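# Flip clear sleeve to other half of card holder

## Task

A transparent plastic sheet is bound at the spine of an open card holder and currently rests on the pages of the half that has the strap. Flip it across so it ends up lying flat and fully spread on the opposite half. The card holder must stay open and flat on the table. At no point may any stack of pages be lifted to a steep angle, whether alone or together with the whole holder; doing so means failure. Everything must settle and stay still shortly after you stop, since a result that holds only while the robot supports it is not accepted. Release everything and move the grippers away at the end. Nothing rigid may be pushed or dropped off the table.

## Robot and tools

Robot: two arms, left_arm and right_arm, each with six joints and a gripper. Control is by joint targets, not by Cartesian goals.

Frame: every printed gripper pose uses one shared scene frame. The origin sits on the table surface midway between the arms, +x points out across the table, +z points up, and left_arm is on the +y side. The names left and right are arm labels only and do not match the sides of a camera image. The printed hand position is approximate and gets less reliable the farther the arm reaches. A gripper's fingers extend along its own +z axis and close along its y axis; end_effector_position is the point between the pads, roughly 1 cm short of the fingertips.

Tool execute_actions, argument actions: a list holding one item or nothing. An empty list sends no command and just reports the state. An item with rows is a motion: rows is a list of 1 to 15 rows, and steps (1 to 15, default 15) is how many control steps run, each 1/30 s. Each row is used for one step; if rows run out, the last row repeats. An item with only steps (up to 300) is a wait that sends nothing new; the count includes the time you spend replying. The optional pictures flag (true/false) chooses whether camera images come back; by default they do.

Row layout: exactly 14 numbers covering both arms in one list, even when one arm should not move. First left_arm: waist, shoulder, elbow, wrist pitch, wrist yaw, wrist roll, then gripper opening; then the same seven for right_arm. The six joint values are absolute target angles in radians, in the same form as the Joint positions line. Ranges per arm: waist -2.880 to 2.880, shoulder 0.000 to 3.142, elbow 0.000 to 3.019, wrist pitch -1.693 to 1.571, wrist yaw -1.571 to 1.571, wrist roll -2.094 to 2.094. The true stops may differ from these by up to 0.019 rad. A call is rejected, and nothing is sent, if a target goes over 0.019 rad beyond a range end and also beyond the joint's present angle. A target past the real stop is clipped to it, and the result then prints "joint sent to its limit" (this may refer to an earlier motion still running). The opening is a scale value from -1 (closed) to +1 (fully open, 0.094 m between pads); it is an absolute setting, not an offset.

Motion limits: each step, a joint's target is kept near its measured angle, within 0.264 rad for the waist, 0.32 shoulder, 0.276 elbow, 0.33 wrist pitch, 0.186 wrist yaw, 0.522 wrist roll. If the targets would move the gripper more than 70 mm from where it is, all that arm's targets are pulled back proportionally. Big changes therefore take several calls. Between calls the arms keep heading to the last row sent, until they have nearly stopped or a step was HELD; after that only a new motion moves them further, though fingers already moving finish.

Gripping: grip_measured reports finger opening on the command scale; each gripper can be off by about 1 mm. To hold something, command about 0.03 below grip_measured; a smaller gap grips more gently. Pads press roughly 50 to 62 N at most, less on very thin items (under about 2 mm), but can spike on first contact.

Result lines: the state line gives each arm's end_effector_position (metres) and end_effector_quat_wxyz. Joint positions and Joint velocities give, per arm, the six joints (rad, rad/s) then pad gap (m, m/s). Joint torques list drive output per joint in the same order, excluding the gripper; they carry offsets, scale errors and noise and are nonzero even with no contact. "joint command not followed" means the clearance check altered or stopped some joint targets; the rest of the row still ran. HELD marks steps where some or all of your row was not sent. MOTOR HOT appears from 85 °C; at 100 °C an OVER-TEMPERATURE FAULT releases that arm and its gripper until it cools, so do not hold loads longer than needed.

Tool zoom_image: camera is cam_high (504x504), cam_left_wrist or cam_right_wrist (616x616 each); region is [x0, y0, x1, y1] in that image's pixels from the top-left, no larger than 504 by 504. It returns a sharper view of that part of the latest image.

Tool finished_scene: argument scene, the current scene number. Replying with no tool call also ends the run.

Avoid: lifting any stack of pages or the whole holder steeply, knocking rigid items off the table, dropping or slipping loads, slamming into surfaces, hard pushing, and letting the two arms collide or press on one another. Smooth, economical motions are preferred, and quicker completion is better.

Each tool is called after "Emit:" as name(argument=value, ...) on one line, values as JSON.

## Session

Emit:
execute_actions(actions=[])

Scene clock: 0.00 s of 4800.00 s.
left_arm: end_effector_position=(+0.5044, +0.3543, +0.4940) grip_measured=+1.000 end_effector_quat_wxyz=(+0.710, -0.007, +0.705, +0.009) | right_arm: end_effector_position=(+0.5520, -0.2320, +0.5035) grip_measured=+1.000 end_effector_quat_wxyz=(+0.712, -0.066, +0.696, +0.062)
Joint positions: left_arm=[-0.017  1.055  1.052  0.01  -0.014  0.004  0.094] | right_arm=[ 0.012  1.039  1.057  0.005 -0.006 -0.006  0.094]
Joint velocities: left_arm=[-0.015  0.005 -0.002  0.002  0.051  0.007  0.   ] | right_arm=[ 0.005 -0.005  0.002 -0.012  0.022 -0.051  0.   ]
Joint torques (N m, as the arm reports them, + toward a larger angle): no reading
Motor temperatures (°C, as the motors report them): left_arm=[22 26 32 23 23 20] | right_arm=[21 22 23 22 23 24]

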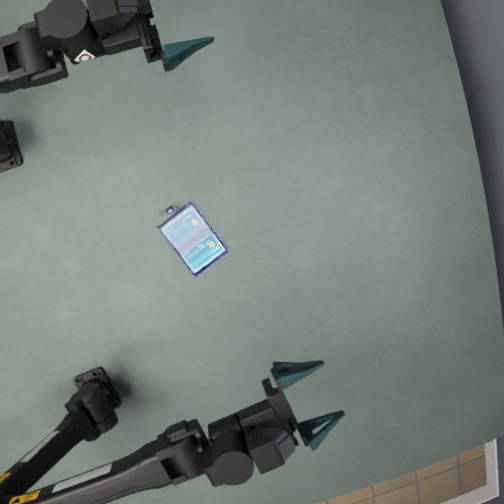

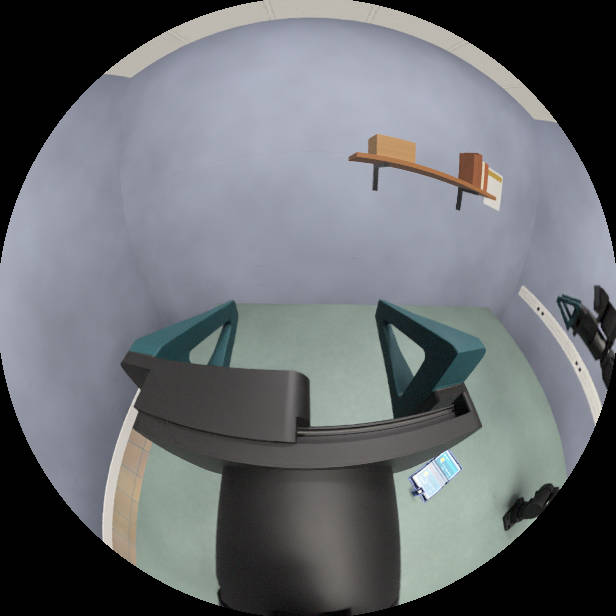

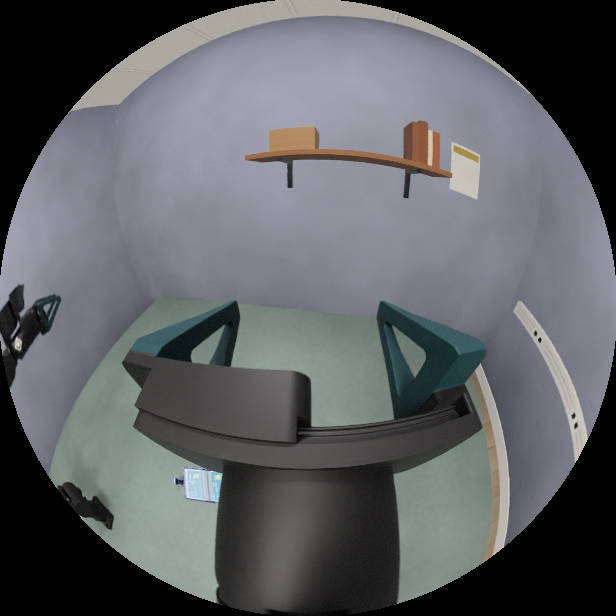

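Emit:
zoom_image(camera="cam_high", region=[140, 185, 250, 295])

Region (140, 185, 250, 295) of cam_high's 504x504 image, scaled by 4.582, with more detail than that image has.

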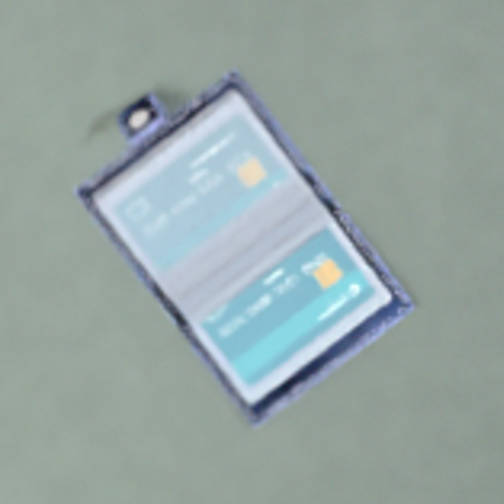

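Emit:
execute_actions(actions=[{"rows":[[-0.018,1.056,1.051,0.01,0,0,1,0.012,1.04,1.054,0.006,0,0,1],[-0.021,1.057,1.049,0.011,0,-0.01,1,0.012,1.041,1.045,0.011,0,0.01,0.97],[-0.027,1.06,1.046,0.012,0,-0.02,1,0.012,1.041,1.031,0.017,0,0.02,0.94],[-0.033,1.063,1.041,0.013,0,-0.035,1,0.012,1.042,1.012,0.027,0,0.035,0.9],[-0.042,1.067,1.035,0.015,0,-0.054,1,0.012,1.044,0.99,0.038,0,0.053,0.85],[-0.053,1.073,1.028,0.017,0,-0.078,1,0.012,1.045,0.962,0.051,0,0.077,0.79],[-0.065,1.078,1.02,0.019,0,-0.103,1,0.012,1.047,0.931,0.066,0,0.102,0.72],[-0.079,1.085,1.011,0.021,0,-0.134,1,0.012,1.049,0.897,0.082,0,0.132,0.65],[-0.094,1.092,1.001,0.024,0,-0.165,1,0.012,1.051,0.86,0.1,0,0.163,0.57],[-0.11,1.1,0.99,0.027,0,-0.2,1,0.012,1.054,0.821,0.119,0,0.198,0.48],[-0.128,1.109,0.978,0.03,0,-0.239,1,0.012,1.057,0.779,0.139,0,0.236,0.39],[-0.146,1.118,0.966,0.033,0,-0.278,1,0.012,1.059,0.736,0.16,0,0.275,0.3],[-0.166,1.128,0.953,0.037,0,-0.321,1,0.012,1.062,0.691,0.181,0,0.317,0.2],[-0.187,1.138,0.939,0.041,0,-0.366,1,0.012,1.065,0.647,0.203,0,0.361,0.1],[-0.208,1.148,0.925,0.045,0,-0.412,1,0.012,1.068,0.601,0.225,0,0.407,0]],"steps":15}], pictures=false)

Emit:
execute_actions(actions=[{"rows":[[-0.23,1.159,0.91,0.049,0,-0.46,1,0.015,1.072,0.555,0.247,0,0.454,-0.1],[-0.253,1.17,0.895,0.053,0,-0.509,1,0.024,1.075,0.511,0.269,0,0.502,-0.2],[-0.277,1.182,0.88,0.057,0,-0.56,1,0.038,1.079,0.466,0.29,0,0.553,-0.3],[-0.3,1.193,0.864,0.061,0,-0.611,1,0.057,1.082,0.423,0.311,0,0.603,-0.39],[-0.325,1.205,0.848,0.066,0,-0.663,1,0.081,1.086,0.381,0.331,0,0.655,-0.48],[-0.349,1.217,0.832,0.07,0,-0.716,1,0.109,1.09,0.342,0.35,0,0.707,-0.57],[-0.373,1.229,0.815,0.075,0,-0.768,1,0.14,1.093,0.305,0.368,0,0.758,-0.65],[-0.399,1.241,0.799,0.079,0,-0.822,1,0.174,1.097,0.271,0.384,0,0.812,-0.72],[-0.423,1.253,0.782,0.084,0,-0.875,1,0.212,1.1,0.24,0.399,0,0.864,-0.79],[-0.447,1.265,0.766,0.088,0,-0.927,1,0.252,1.104,0.212,0.412,0,0.915,-0.85],[-0.472,1.277,0.75,0.093,0,-0.979,1,0.295,1.108,0.19,0.423,0,0.967,-0.9],[-0.495,1.288,0.734,0.097,0,-1.03,1,0.339,1.111,0.171,0.433,0,1.017,-0.94],[-0.519,1.3,0.719,0.101,0,-1.081,1,0.384,1.115,0.157,0.439,0,1.068,-0.96],[-0.542,1.311,0.704,0.105,0,-1.13,1,0.43,1.118,0.148,0.444,0,1.116,-0.96],[-0.564,1.322,0.689,0.109,0,-1.178,1,0.476,1.122,0.145,0.445,0,1.163,-0.96]],"steps":15}], pictures=false)

Emit:
execute_actions(actions=[{"rows":[[-0.585,1.332,0.675,0.113,0,-1.224,1,0.522,1.125,0.145,0.445,0,1.209,-0.96],[-0.606,1.342,0.661,0.117,0,-1.269,1,0.568,1.128,0.145,0.445,0,1.253,-0.96],[-0.626,1.352,0.648,0.121,0,-1.312,1,0.613,1.131,0.145,0.445,0,1.295,-0.96],[-0.644,1.361,0.636,0.124,0,-1.352,1,0.657,1.134,0.145,0.445,0,1.335,-0.96],[-0.662,1.37,0.624,0.127,0,-1.39,1,0.7,1.136,0.145,0.445,0,1.372,-0.96],[-0.678,1.378,0.613,0.13,0,-1.425,1,0.74,1.139,0.145,0.445,0,1.407,-0.96],[-0.693,1.385,0.603,0.133,0,-1.456,1,0.778,1.141,0.145,0.445,0,1.438,-0.96],[-0.707,1.392,0.594,0.135,0,-1.487,1,0.812,1.143,0.145,0.445,0,1.468,-0.96],[-0.719,1.397,0.586,0.137,0,-1.512,1,0.843,1.145,0.145,0.445,0,1.493,-0.96],[-0.73,1.403,0.579,0.139,0,-1.536,1,0.871,1.146,0.145,0.445,0,1.517,-0.96],[-0.739,1.407,0.573,0.141,0,-1.555,1,0.895,1.148,0.145,0.445,0,1.535,-0.96],[-0.745,1.41,0.568,0.142,0,-1.569,1,0.914,1.149,0.145,0.445,0,1.55,-0.96],[-0.751,1.413,0.565,0.143,0,-1.58,1,0.928,1.149,0.145,0.445,0,1.561,-0.96],[-0.754,1.414,0.563,0.144,0,-1.588,1,0.937,1.15,0.145,0.445,0,1.568,-0.96],[-0.755,1.415,0.562,0.144,0,-1.59,1,0.94,1.15,0.145,0.445,0,1.57,-0.96]],"steps":15}], pictures=false)

Emit:
execute_actions(actions=[{"steps":12}])

Scene clock: 82.33 s of 4800.00 s.
left_arm: end_effector_position=(+0.5118, +0.2770, +0.4208) grip_measured=+1.000 end_effector_quat_wxyz=(+0.655, -0.042, +0.744, -0.123) | right_arm: end_effector_position=(+0.5251, -0.2371, +0.3018) grip_measured=+0.048 end_effector_quat_wxyz=(+0.614, +0.026, +0.777, +0.133)
Joint positions: left_arm=[-0.159  1.101  0.968  0.021 -0.004 -0.242  0.094] | right_arm=[ 0.012  1.051  0.677  0.162 -0.005  0.245  0.049]
Joint velocities: left_arm=[-0.63   0.337 -0.422  0.081  0.022 -1.062  0.   ] | right_arm=[-0.005  0.132 -1.292  0.584  0.007  1.048 -0.091]
Joint torques (N m, as the arm reports them, + toward a larger angle): left_arm=[-1.89 -4.44  9.27  2.63  0.18 -0.22] | right_arm=[-1.37 -4.06  9.63  3.18  0.19  0.27]
Motor temperatures (°C, as the motors report them): left_arm=[22 26 41 23 23 20] | right_arm=[21 22 31 22 23 24]
Steps of this call (steps 1 to 90: nothing new was sent; then 78.83 s passed at rest; steps 91 to 105: all 15 steps of this action). Readings (joint positions):
91: left_arm=[-0.017 1.055 1.052 0.010 -0.009 0.004] | right_arm=[0.012 1.039 1.057 0.005 -0.006 -0.006]
92: left_arm=[-0.017 1.055 1.052 0.010 -0.005 0.004] | right_arm=[0.012 1.039 1.055 0.005 -0.005 -0.006]
94: left_arm=[-0.018 1.055 1.052 0.010 -0.004 -0.001] | right_arm=[0.012 1.038 1.045 0.006 -0.005 0.002]
98: left_arm=[-0.037 1.055 1.042 0.010 -0.004 -0.046] | right_arm=[0.012 1.038 0.964 0.042 -0.005 0.050]
105: the state above

Scene clock: 82.83 s of 4800.00 s.
left_arm: end_effector_position=(+0.4421, +0.1008, +0.1942) grip_measured=+1.000 end_effector_quat_wxyz=(+0.388, -0.195, +0.834, -0.341) | right_arm: end_effector_position=(+0.3339, -0.1417, +0.0567) grip_measured=-0.957 end_effector_quat_wxyz=(+0.354, +0.169, +0.858, +0.332)
Joint positions: left_arm=[-0.519  1.288  0.724  0.078 -0.002 -0.952  0.094] | right_arm=[ 0.395  1.11   0.149  0.404 -0.001  0.948  0.002]
Joint velocities: left_arm=[-0.679  0.298 -0.413  0.12   0.022 -1.473  0.   ] | right_arm=[ 1.314  0.083 -0.281  0.159 -0.022  1.414 -0.001]
Joint torques (N m, as the arm reports them, + toward a larger angle): left_arm=[-1.24 -6.59  8.4   2.7   0.12 -0.16] | right_arm=[-0.97 -1.21  7.35  3.57  0.04  0.17]
Motor temperatures (°C, as the motors report them): left_arm=[22 26 40 23 23 20] | right_arm=[21 22 31 22 23 24]
Steps of this call (steps 1 to 15: all 15 steps of this action). Readings (joint positions):
1: left_arm=[-0.180 1.114 0.953 0.024 -0.004 -0.280] | right_arm=[0.012 1.056 0.631 0.183 -0.005 0.283]
2: left_arm=[-0.203 1.128 0.937 0.027 -0.004 -0.321] | right_arm=[0.012 1.063 0.585 0.203 -0.005 0.323]
4: left_arm=[-0.248 1.156 0.904 0.033 -0.003 -0.408] | right_arm=[0.018 1.074 0.492 0.244 -0.003 0.409]
8: left_arm=[-0.346 1.209 0.836 0.047 -0.003 -0.598] | right_arm=[0.099 1.091 0.323 0.320 -0.001 0.598]
15: the state above

Scene clock: 83.33 s of 4800.00 s.
left_arm: end_effector_position=(+0.3344, +0.0392, +0.0729) grip_measured=+1.000 end_effector_quat_wxyz=(+0.186, -0.347, +0.840, -0.373) | right_arm: end_effector_position=(+0.2002, -0.0238, +0.0463) grip_measured=-0.958 end_effector_quat_wxyz=(+0.131, +0.175, +0.862, +0.457)
Joint positions: left_arm=[-0.745  1.399  0.569  0.117 -0.002 -1.502  0.094] | right_arm=[ 0.926  1.141  0.139  0.422 -0.001  1.49   0.002]
Joint velocities: left_arm=[-0.103  0.044 -0.081  0.017 -0.081 -0.549  0.   ] | right_arm=[0.269 0.005 0.007 0.007 0.022 0.491 0.   ]
Joint torques (N m, as the arm reports them, + toward a larger angle): left_arm=[-0.93 -6.52  7.29  2.51  0.09 -0.16] | right_arm=[-1.22 -0.5   6.42  3.3   0.06  0.21]
Motor temperatures (°C, as the motors report them): left_arm=[22 26 40 23 23 20] | right_arm=[21 22 31 22 23 24]
Steps of this call (steps 1 to 15: all 15 steps of this action). Readings (joint positions):
1: left_arm=[-0.542 1.299 0.709 0.082 -0.002 -1.001] | right_arm=[0.441 1.114 0.142 0.408 -0.001 0.997]
2: left_arm=[-0.564 1.309 0.695 0.086 -0.002 -1.050] | right_arm=[0.487 1.117 0.139 0.411 -0.001 1.045]
4: left_arm=[-0.607 1.330 0.667 0.094 -0.002 -1.143] | right_arm=[0.577 1.122 0.139 0.417 -0.001 1.137]
8: left_arm=[-0.677 1.365 0.618 0.106 -0.002 -1.310] | right_arm=[0.747 1.130 0.139 0.422 -0.001 1.301]
15: the state above

Scene clock: 83.73 s of 4800.00 s.
left_arm: end_effector_position=(+0.3330, +0.0383, +0.0719) grip_measured=+1.000 end_effector_quat_wxyz=(+0.173, -0.373, +0.829, -0.379) | right_arm: end_effector_position=(+0.1974, -0.0224, +0.0460) grip_measured=-0.958 end_effector_quat_wxyz=(+0.114, +0.199, +0.857, +0.461)
Joint positions: left_arm=[-0.749  1.4    0.567  0.122 -0.002 -1.568  0.094] | right_arm=[ 0.936  1.142  0.139  0.422 -0.001  1.555  0.002]
Joint velocities: left_arm=[ 0.005  0.005  0.007 -0.002 -0.051 -0.022  0.   ] | right_arm=[-0.005 -0.005 -0.007  0.002  0.051  0.037  0.   ]
Joint torques (N m, as the arm reports them, + toward a larger angle): left_arm=[-1.75 -6.17  7.19  2.44  0.09 -0.17] | right_arm=[-1.14 -0.82  6.38  3.23  0.09  0.21]
Motor temperatures (°C, as the motors report them): left_arm=[22 26 40 23 23 20] | right_arm=[21 22 31 22 23 24]
Steps of this call (steps 1 to 12: the robot went on to your last target). Readings (joint positions):
1: left_arm=[-0.748 1.400 0.568 0.118 -0.002 -1.517] | right_arm=[0.933 1.141 0.139 0.422 -0.001 1.504]
2: left_arm=[-0.749 1.400 0.567 0.118 -0.002 -1.528] | right_arm=[0.936 1.142 0.139 0.422 -0.001 1.515]
4: left_arm=[-0.749 1.400 0.567 0.121 -0.002 -1.544] | right_arm=[0.936 1.142 0.139 0.422 -0.001 1.531]
8: left_arm=[-0.749 1.400 0.567 0.122 -0.002 -1.561] | right_arm=[0.936 1.142 0.139 0.422 -0.001 1.549]
12: the state above

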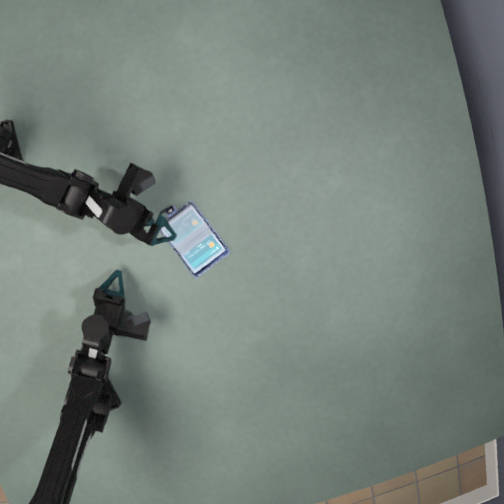

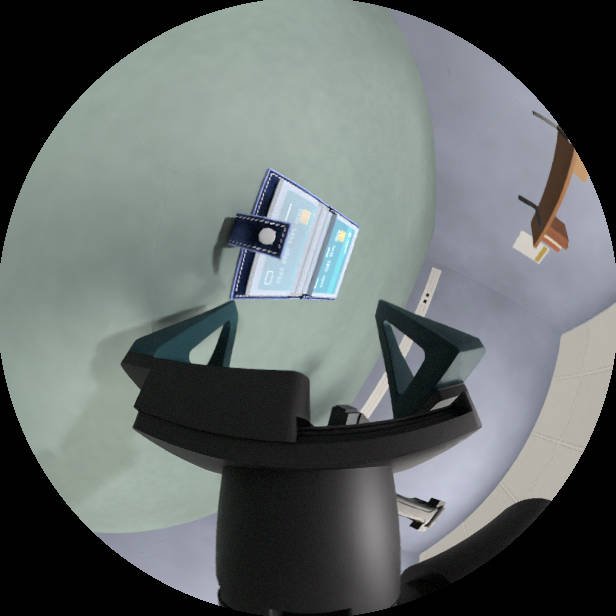

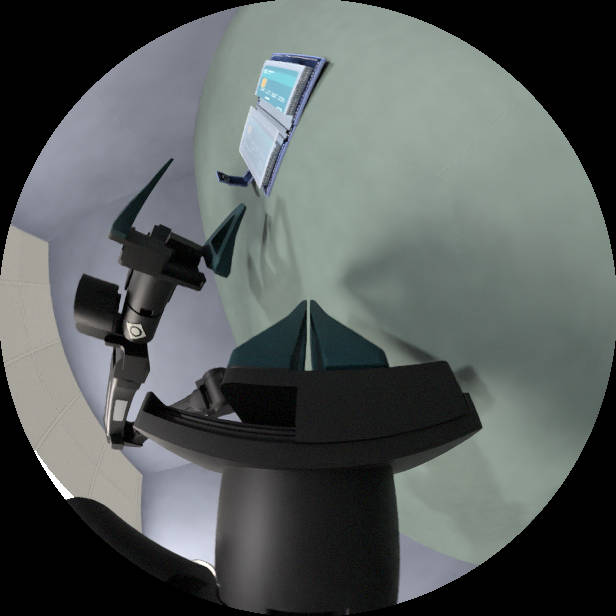

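Emit:
zoom_image(camera="cam_left_wrist", region=[200, 160, 370, 330])

Emit:
zoom_image(camera="cam_right_wrist", region=[180, 90, 340, 250])

Region (200, 160, 370, 330) of cam_left_wrist's 616x616 image, scaled by 2.965, with more detail than that image has.

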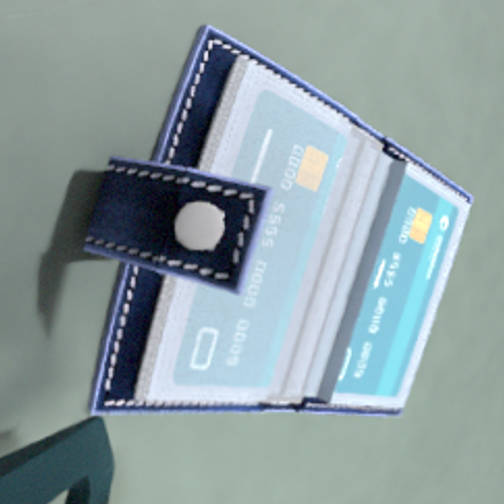

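Region (180, 90, 340, 250) of cam_right_wrist's 616x616 image, scaled by 3.150, with more detail than that image has.

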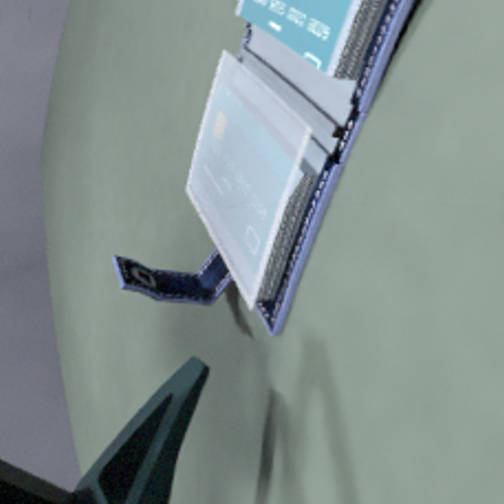

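Emit:
execute_actions(actions=[{"rows":[[-0.748,1.417,0.59,0.147,0,-1.59,1,0.94,1.15,0.145,0.445,0,1.57,-0.96],[-0.742,1.42,0.612,0.15,0,-1.59,1,0.94,1.15,0.145,0.445,0,1.57,-0.96],[-0.739,1.426,0.618,0.154,0,-1.59,1,0.94,1.15,0.145,0.445,0,1.57,-0.96],[-0.737,1.434,0.622,0.158,0,-1.59,1,0.94,1.15,0.145,0.445,0,1.57,-0.96],[-0.736,1.443,0.626,0.162,0,-1.59,1,0.94,1.15,0.145,0.445,0,1.57,-0.96],[-0.734,1.452,0.63,0.166,0,-1.59,1,0.94,1.15,0.145,0.445,0,1.57,-0.96],[-0.733,1.461,0.633,0.17,0,-1.59,1,0.94,1.15,0.145,0.445,0,1.57,-0.96],[-0.731,1.47,0.636,0.174,0,-1.59,1,0.94,1.15,0.145,0.445,0,1.57,-0.96],[-0.73,1.479,0.639,0.178,0,-1.59,1,0.94,1.15,0.145,0.445,0,1.57,-0.96],[-0.729,1.488,0.642,0.182,0,-1.59,1,0.94,1.15,0.145,0.445,0,1.57,-0.96],[-0.728,1.496,0.645,0.186,0,-1.59,1,0.94,1.15,0.145,0.445,0,1.57,-0.96],[-0.727,1.503,0.647,0.189,0,-1.59,1,0.94,1.15,0.145,0.445,0,1.57,-0.96],[-0.726,1.509,0.649,0.192,0,-1.59,1,0.94,1.15,0.145,0.445,0,1.57,-0.96],[-0.726,1.514,0.65,0.193,0,-1.59,1,0.94,1.15,0.145,0.445,0,1.57,-0.96],[-0.726,1.517,0.651,0.194,0,-1.59,1,0.94,1.15,0.145,0.445,0,1.57,-0.96]],"steps":15}], pictures=false)

Emit:
execute_actions(actions=[{"steps":10}])

Emit:
zoom_image(camera="cam_left_wrist", region=[190, 230, 310, 350])

Emit:
zoom_image(camera="cam_right_wrist", region=[210, 140, 310, 240])

Scene clock: 117.17 s of 4800.00 s.
left_arm: end_effector_position=(+0.3493, +0.0310, +0.0536) grip_measured=+1.000 end_effector_quat_wxyz=(+0.172, -0.381, +0.828, -0.374) | right_arm: end_effector_position=(+0.1974, -0.0224, +0.0460) grip_measured=-0.958 end_effector_quat_wxyz=(+0.113, +0.201, +0.857, +0.461)
Joint positions: left_arm=[-0.738  1.493  0.602  0.17  -0.002 -1.573  0.094] | right_arm=[ 0.936  1.142  0.139  0.422 -0.001  1.56   0.002]
Joint velocities: left_arm=[ 0.015  0.132  0.042  0.046 -0.081 -0.037  0.   ] | right_arm=[ 0.005 -0.015 -0.007 -0.017  0.022 -0.037 -0.001]
Joint torques (N m, as the arm reports them, + toward a larger angle): left_arm=[-0.09 -7.57 10.49  2.39  0.09 -0.17] | right_arm=[-0.94 -0.74  6.41  3.17  0.07  0.21]
Motor temperatures (°C, as the motors report them): left_arm=[22 26 36 23 23 20] | right_arm=[21 22 27 22 23 24]
Steps of this call (steps 1 to 30: the robot went on to your last target; steps 31 to 90: nothing new was sent; then 29.93 s passed at rest; steps 91 to 105: all 15 steps of this action). Readings (joint positions):
91: left_arm=[-0.749 1.400 0.567 0.123 -0.002 -1.573] | right_arm=[0.936 1.142 0.139 0.422 -0.001 1.560]
92: left_arm=[-0.749 1.400 0.567 0.124 -0.002 -1.573] | right_arm=[0.936 1.142 0.139 0.422 -0.001 1.560]
94: left_arm=[-0.749 1.402 0.568 0.130 -0.002 -1.573] | right_arm=[0.936 1.142 0.139 0.422 -0.001 1.560]
98: left_arm=[-0.747 1.430 0.580 0.146 -0.002 -1.573] | right_arm=[0.936 1.142 0.139 0.422 -0.001 1.560]
105: the state above

Scene clock: 117.50 s of 4800.00 s.
left_arm: end_effector_position=(+0.3497, +0.0312, +0.0505) grip_measured=+1.000 end_effector_quat_wxyz=(+0.171, -0.381, +0.829, -0.372) | right_arm: end_effector_position=(+0.1974, -0.0224, +0.0460) grip_measured=-0.958 end_effector_quat_wxyz=(+0.113, +0.201, +0.857, +0.461)
Joint positions: left_arm=[-0.737  1.502  0.602  0.173 -0.002 -1.573  0.094] | right_arm=[ 0.936  1.142  0.139  0.422 -0.001  1.56   0.002]
Joint velocities: left_arm=[-0.015  0.005  0.007 -0.007 -0.037 -0.007  0.   ] | right_arm=[ 0.005 -0.005 -0.002  0.002  0.007  0.066 -0.   ]
Joint torques (N m, as the arm reports them, + toward a larger angle): left_arm=[ 0.08 -7.24 10.62  2.36  0.08 -0.18] | right_arm=[-1.24 -1.13  6.4   3.32  0.09  0.22]
Motor temperatures (°C, as the motors report them): left_arm=[22 26 36 23 23 20] | right_arm=[21 22 27 22 23 24]
Steps of this call (steps 1 to 10: the robot went on to your last target). Readings (joint positions):
1: left_arm=[-0.737 1.497 0.602 0.171 -0.002 -1.573] | right_arm=[0.936 1.142 0.139 0.422 -0.001 1.560]
2: left_arm=[-0.737 1.500 0.602 0.171 -0.002 -1.573] | right_arm=[0.936 1.142 0.139 0.422 -0.001 1.560]
4: left_arm=[-0.737 1.502 0.602 0.171 -0.002 -1.573] | right_arm=[0.936 1.142 0.139 0.422 -0.001 1.560]
8: left_arm=[-0.737 1.502 0.602 0.173 -0.002 -1.573] | right_arm=[0.936 1.142 0.139 0.422 -0.001 1.560]
10: the state above

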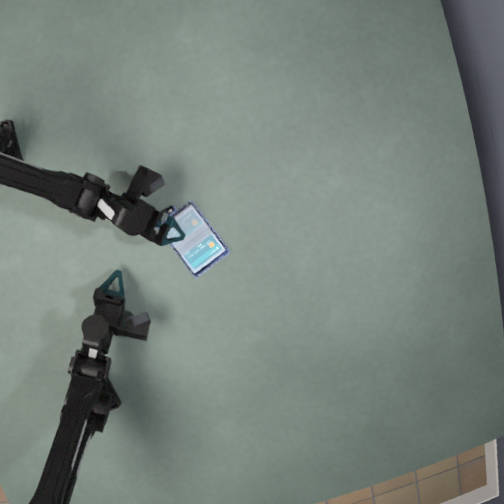

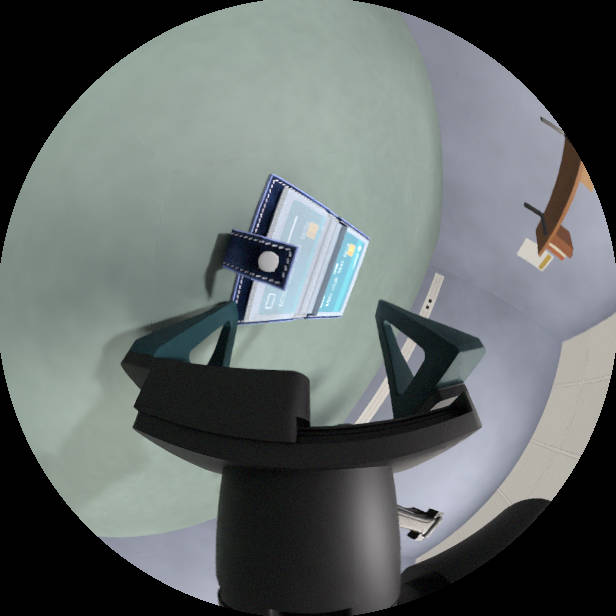

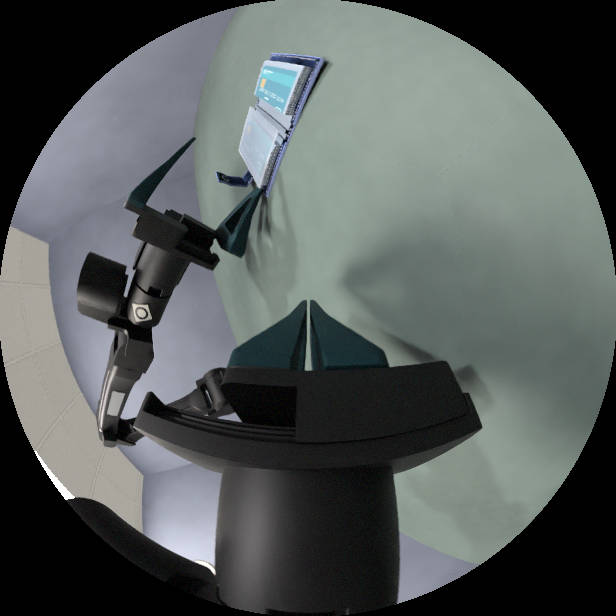

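Region (190, 230, 310, 350) of cam_left_wrist's 616x616 image, scaled by 4.200, with more detail than that image has.

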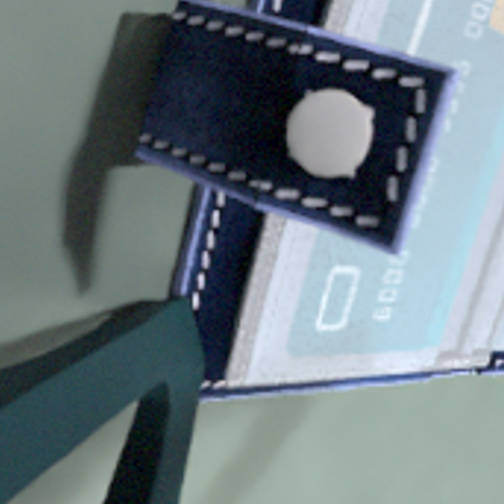

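Region (210, 140, 310, 240) of cam_right_wrist's 616x616 image, scaled by 5.040, with more detail than that image has.

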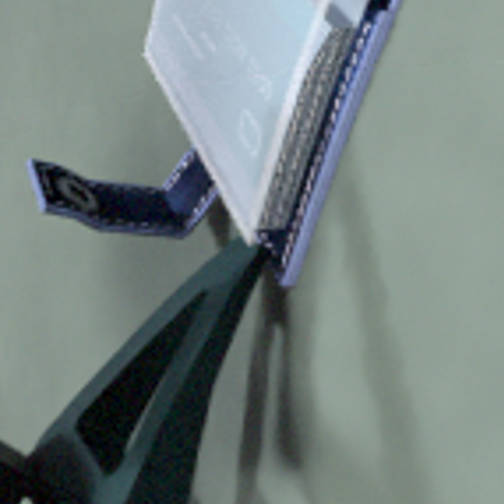

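Emit:
execute_actions(actions=[{"rows":[[-0.726,1.517,0.654,0.194,0,-1.59,1,0.94,1.15,0.145,0.445,0,1.57,-0.96],[-0.726,1.519,0.656,0.194,0,-1.59,1,0.94,1.15,0.145,0.445,0,1.57,-0.96],[-0.726,1.521,0.658,0.194,0,-1.59,1,0.94,1.15,0.145,0.445,0,1.57,-0.96],[-0.726,1.523,0.66,0.194,0,-1.59,1,0.94,1.15,0.145,0.445,0,1.57,-0.96],[-0.726,1.525,0.661,0.194,0,-1.59,1,0.94,1.15,0.145,0.445,0,1.57,-0.96],[-0.726,1.527,0.661,0.194,0,-1.59,1,0.94,1.15,0.145,0.445,0,1.57,-0.96],[-0.726,1.529,0.661,0.194,0,-1.59,1,0.94,1.15,0.145,0.445,0,1.57,-0.96],[-0.726,1.531,0.661,0.194,0,-1.59,1,0.94,1.15,0.145,0.445,0,1.57,-0.96],[-0.726,1.533,0.661,0.194,0,-1.59,1,0.94,1.15,0.145,0.445,0,1.57,-0.96]],"steps":15}])

Emit:
zoom_image(camera="cam_left_wrist", region=[190, 230, 310, 350])

Emit:
zoom_image(camera="cam_right_wrist", region=[230, 155, 300, 225])

Scene clock: 134.30 s of 4800.00 s.
left_arm: end_effector_position=(+0.3538, +0.0277, +0.0511) grip_measured=+1.000 end_effector_quat_wxyz=(+0.172, -0.381, +0.828, -0.373) | right_arm: end_effector_position=(+0.1974, -0.0224, +0.0460) grip_measured=-0.958 end_effector_quat_wxyz=(+0.113, +0.201, +0.857, +0.461)
Joint positions: left_arm=[-0.737  1.513  0.616  0.173 -0.002 -1.573  0.094] | right_arm=[ 0.936  1.142  0.139  0.422 -0.001  1.56   0.002]
Joint velocities: left_arm=[-0.015  0.015 -0.012 -0.002  0.022 -0.051  0.   ] | right_arm=[ 0.005 -0.015 -0.007 -0.032 -0.066  0.066  0.   ]
Joint torques (N m, as the arm reports them, + toward a larger angle): left_arm=[ 0.11 -7.16 10.4   2.41  0.08 -0.18] | right_arm=[-0.85 -0.92  6.46  3.37  0.06  0.21]
Motor temperatures (°C, as the motors report them): left_arm=[22 26 37 23 23 20] | right_arm=[21 22 27 22 23 24]
Steps of this call (steps 1 to 15: the robot went on to your last target; steps 16 to 90: nothing new was sent; then 13.30 s passed at rest; steps 91 to 105: all 15 steps of this action). Readings (joint positions):
91: left_arm=[-0.737 1.502 0.602 0.173 -0.002 -1.573] | right_arm=[0.936 1.142 0.139 0.422 -0.001 1.560]
92: left_arm=[-0.737 1.502 0.603 0.173 -0.002 -1.573] | right_arm=[0.936 1.142 0.139 0.422 -0.001 1.560]
94: left_arm=[-0.737 1.502 0.605 0.173 -0.002 -1.573] | right_arm=[0.936 1.142 0.139 0.422 -0.001 1.560]
98: left_arm=[-0.737 1.505 0.613 0.173 -0.002 -1.573] | right_arm=[0.936 1.142 0.139 0.422 -0.001 1.560]
105: the state above

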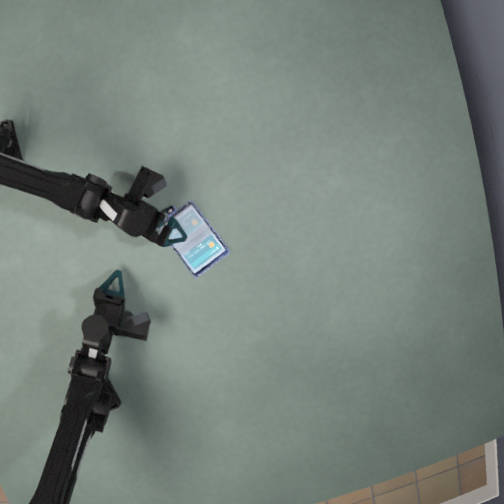

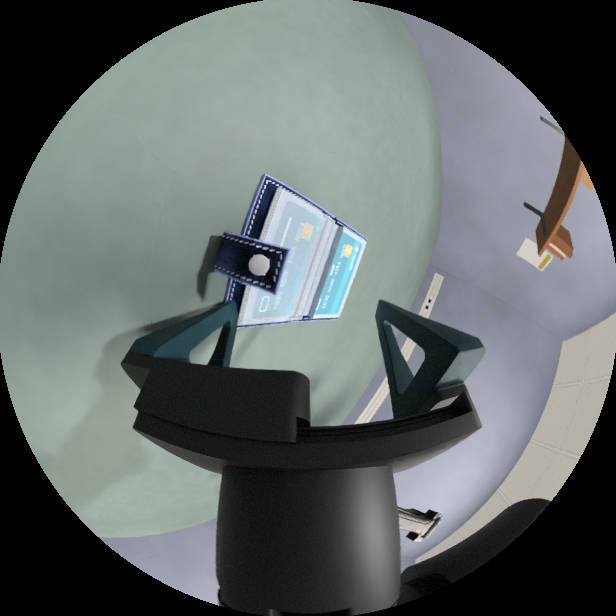

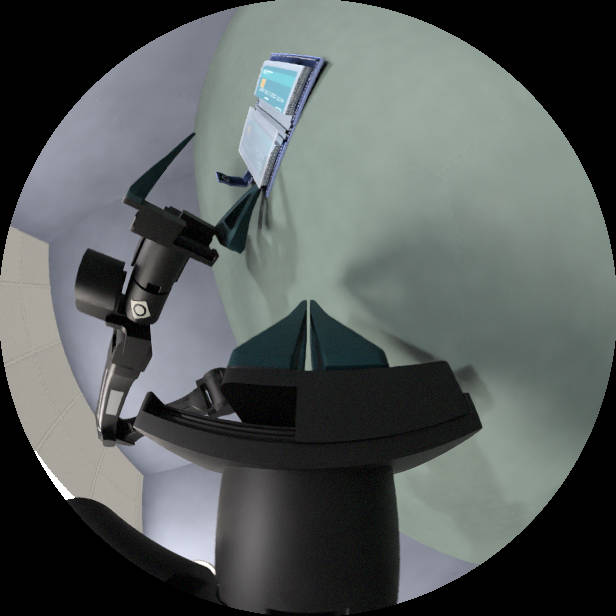

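Region (190, 230, 310, 350) of cam_left_wrist's 616x616 image, scaled by 4.200, with more detail than that image has.

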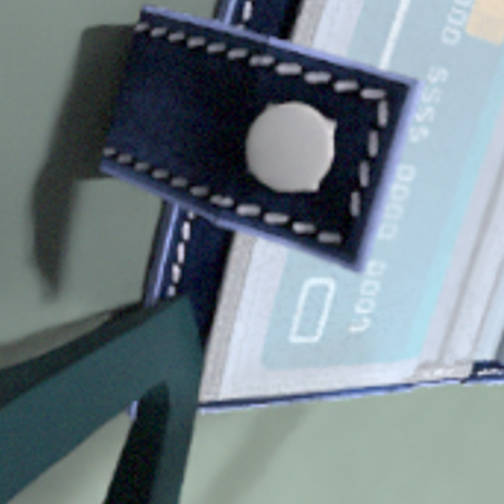

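Region (230, 155, 300, 225) of cam_right_wrist's 616x616 image, scaled by 7.200, with more detail than that image has.

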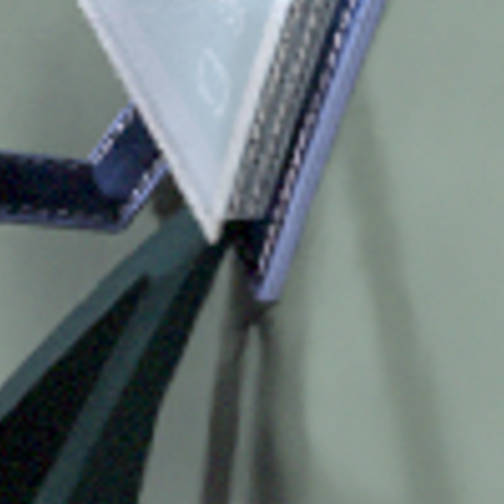

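Emit:
execute_actions(actions=[{"rows":[[-0.726,1.534,0.661,0.194,0,-1.59,1,0.94,1.15,0.145,0.445,0,1.57,-0.96],[-0.726,1.536,0.661,0.194,0,-1.59,1,0.94,1.15,0.145,0.445,0,1.57,-0.96],[-0.726,1.538,0.661,0.194,0,-1.59,1,0.94,1.15,0.145,0.445,0,1.57,-0.96],[-0.726,1.54,0.661,0.194,0,-1.59,1,0.94,1.15,0.145,0.445,0,1.57,-0.96],[-0.726,1.541,0.661,0.194,0,-1.59,1,0.94,1.15,0.145,0.445,0,1.57,-0.96]],"steps":12}])

Emit:
zoom_image(camera="cam_left_wrist", region=[190, 230, 310, 350])

Emit:
zoom_image(camera="cam_right_wrist", region=[230, 155, 300, 225])

Scene clock: 140.80 s of 4800.00 s.
left_arm: end_effector_position=(+0.3539, +0.0276, +0.0499) grip_measured=+1.000 end_effector_quat_wxyz=(+0.171, -0.381, +0.828, -0.373) | right_arm: end_effector_position=(+0.1974, -0.0224, +0.0460) grip_measured=-0.958 end_effector_quat_wxyz=(+0.113, +0.201, +0.857, +0.461)
Joint positions: left_arm=[-0.737  1.516  0.616  0.175 -0.002 -1.573  0.094] | right_arm=[ 0.936  1.142  0.139  0.422 -0.001  1.56   0.002]
Joint velocities: left_arm=[ 0.005 -0.005 -0.002  0.007  0.007 -0.007  0.   ] | right_arm=[-0.005 -0.015 -0.012 -0.012 -0.037 -0.066  0.   ]
Joint torques (N m, as the arm reports them, + toward a larger angle): left_arm=[ 0.   -6.62 10.27  2.31  0.09 -0.17] | right_arm=[-0.79 -1.18  6.49  3.36  0.05  0.2 ]
Motor temperatures (°C, as the motors report them): left_arm=[22 26 38 23 23 20] | right_arm=[21 22 27 22 23 24]
Steps of this call (steps 1 to 15: the robot went on to your last target; steps 16 to 90: nothing new was sent; then 3.10 s passed at rest; steps 91 to 102: all 12 steps of this action). Readings (joint positions):
91: left_arm=[-0.737 1.513 0.616 0.173 -0.002 -1.573] | right_arm=[0.936 1.142 0.139 0.422 -0.001 1.560]
92: left_arm=[-0.737 1.513 0.616 0.173 -0.002 -1.573] | right_arm=[0.936 1.142 0.139 0.422 -0.001 1.560]
94: left_arm=[-0.737 1.514 0.616 0.173 -0.002 -1.573] | right_arm=[0.936 1.142 0.139 0.422 -0.001 1.560]
98: left_arm=[-0.737 1.516 0.616 0.175 -0.002 -1.573] | right_arm=[0.936 1.142 0.139 0.422 -0.001 1.560]
102: the state above

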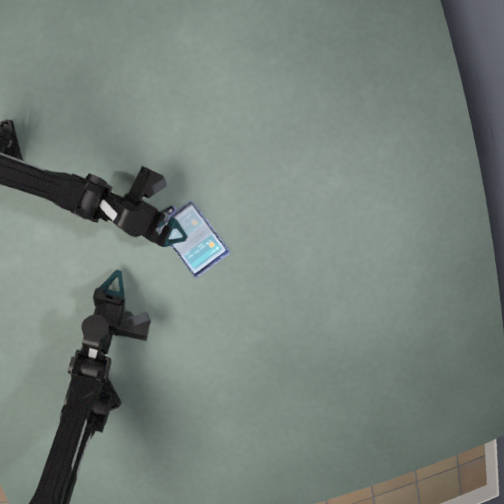

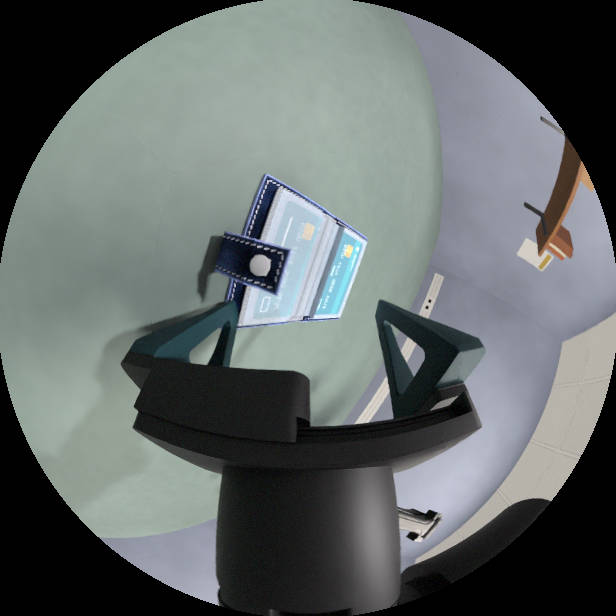

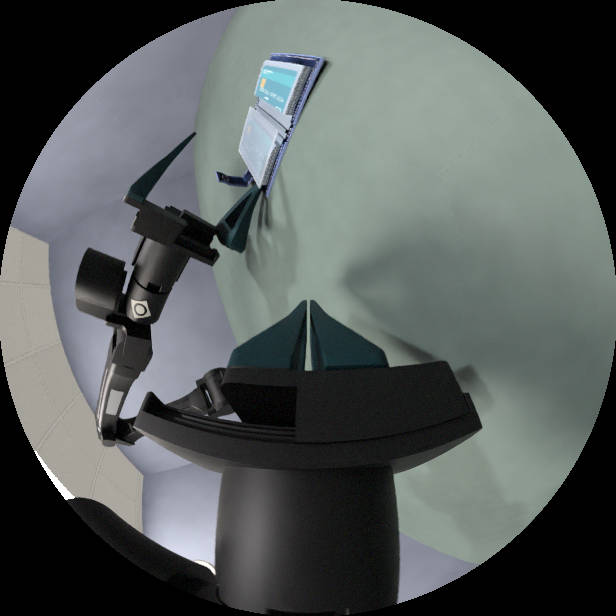

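Region (190, 230, 310, 350) of cam_left_wrist's 616x616 image, scaled by 4.200, with more detail than that image has.

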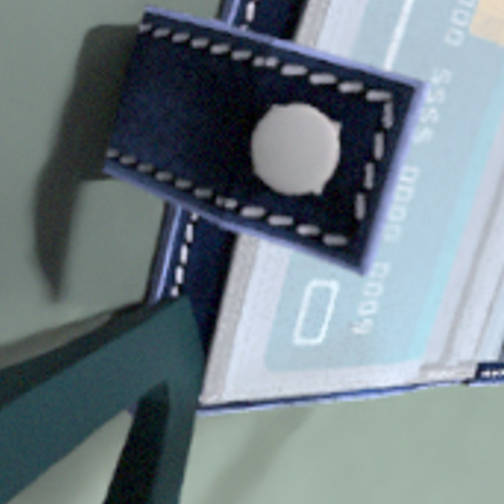

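Region (230, 155, 300, 225) of cam_right_wrist's 616x616 image, scaled by 7.200, with more detail than that image has.

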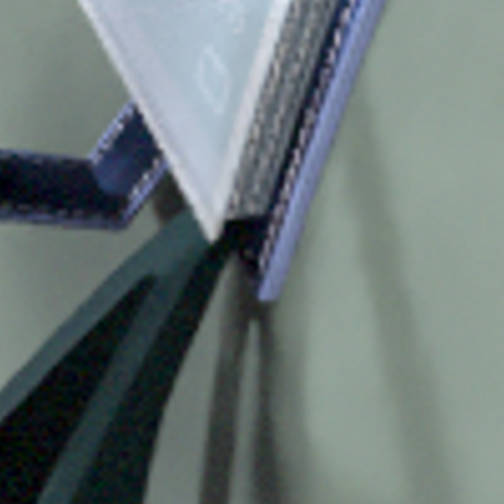

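Emit:
execute_actions(actions=[{"rows":[[-0.726,1.541,0.664,0.194,0,-1.59,1,0.94,1.15,0.145,0.445,0,1.57,-0.96],[-0.726,1.541,0.666,0.194,0,-1.59,1,0.94,1.15,0.145,0.445,0,1.57,-0.96],[-0.726,1.542,0.668,0.194,0,-1.59,1,0.94,1.15,0.145,0.445,0,1.57,-0.96],[-0.726,1.543,0.669,0.194,0,-1.59,1,0.94,1.15,0.145,0.445,0,1.57,-0.96],[-0.726,1.544,0.67,0.194,0,-1.59,1,0.94,1.15,0.145,0.445,0,1.57,-0.96],[-0.726,1.545,0.671,0.194,0,-1.59,1,0.94,1.15,0.145,0.445,0,1.57,-0.96],[-0.726,1.546,0.672,0.194,0,-1.59,1,0.94,1.15,0.145,0.445,0,1.57,-0.96],[-0.726,1.547,0.673,0.194,0,-1.59,1,0.94,1.15,0.145,0.445,0,1.57,-0.96]],"steps":15}])

Emit:
zoom_image(camera="cam_left_wrist", region=[190, 230, 310, 350])

Emit:
zoom_image(camera="cam_right_wrist", region=[230, 155, 300, 225])

Scene clock: 155.23 s of 4800.00 s.
left_arm: end_effector_position=(+0.3566, +0.0252, +0.0500) grip_measured=+1.000 end_effector_quat_wxyz=(+0.172, -0.381, +0.828, -0.373) | right_arm: end_effector_position=(+0.1974, -0.0224, +0.0460) grip_measured=-0.958 end_effector_quat_wxyz=(+0.113, +0.201, +0.857, +0.461)
Joint positions: left_arm=[-0.737  1.524  0.625  0.175 -0.002 -1.573  0.094] | right_arm=[ 0.936  1.142  0.139  0.422 -0.001  1.56   0.002]
Joint velocities: left_arm=[-0.024  0.005 -0.012  0.002 -0.051 -0.051  0.   ] | right_arm=[-0.005  0.005 -0.002 -0.012  0.007 -0.007 -0.   ]
Joint torques (N m, as the arm reports them, + toward a larger angle): left_arm=[-0.02 -6.9  10.51  2.33  0.08 -0.17] | right_arm=[-1.24 -0.71  6.41  3.26  0.06  0.22]
Motor temperatures (°C, as the motors report them): left_arm=[22 26 38 23 23 20] | right_arm=[21 22 27 22 23 24]
Steps of this call (steps 1 to 15: the robot went on to your last target; steps 16 to 90: nothing new was sent; then 10.93 s passed at rest; steps 91 to 105: all 15 steps of this action). Readings (joint positions):
91: left_arm=[-0.737 1.516 0.616 0.175 -0.002 -1.573] | right_arm=[0.936 1.142 0.139 0.422 -0.001 1.560]
92: left_arm=[-0.737 1.516 0.616 0.175 -0.002 -1.573] | right_arm=[0.936 1.142 0.139 0.422 -0.001 1.560]
94: left_arm=[-0.737 1.517 0.618 0.175 -0.002 -1.573] | right_arm=[0.936 1.142 0.139 0.422 -0.001 1.560]
98: left_arm=[-0.737 1.522 0.623 0.175 -0.002 -1.573] | right_arm=[0.936 1.142 0.139 0.422 -0.001 1.560]
105: the state above

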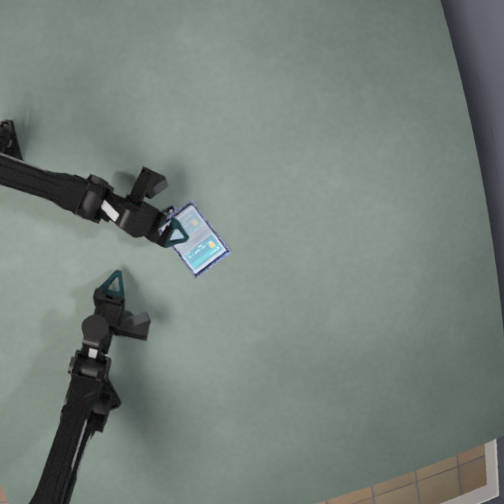

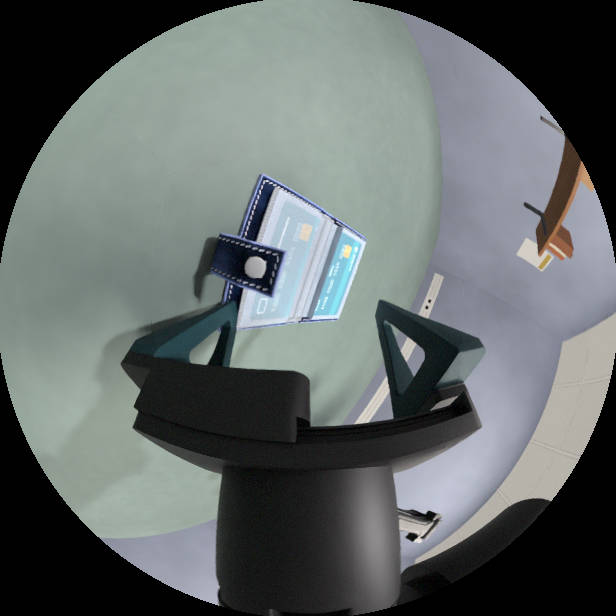

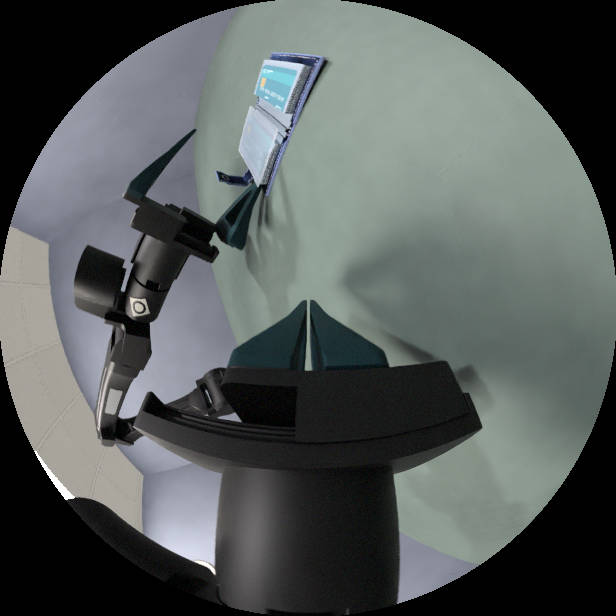

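Region (190, 230, 310, 350) of cam_left_wrist's 616x616 image, scaled by 4.200, with more detail than that image has.

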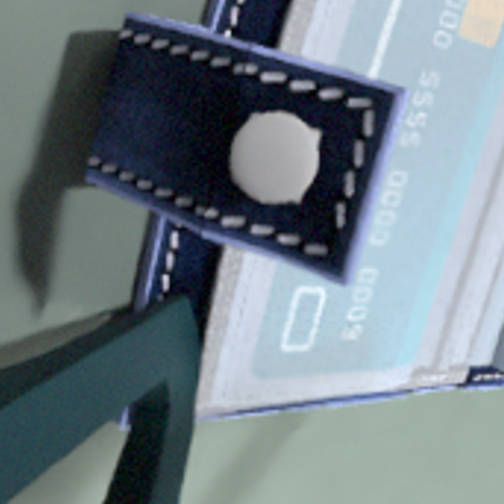

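Region (230, 155, 300, 225) of cam_right_wrist's 616x616 image, scaled by 7.200, with more detail than that image has.

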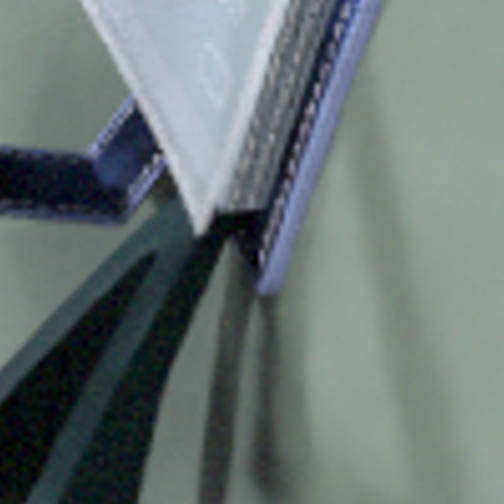

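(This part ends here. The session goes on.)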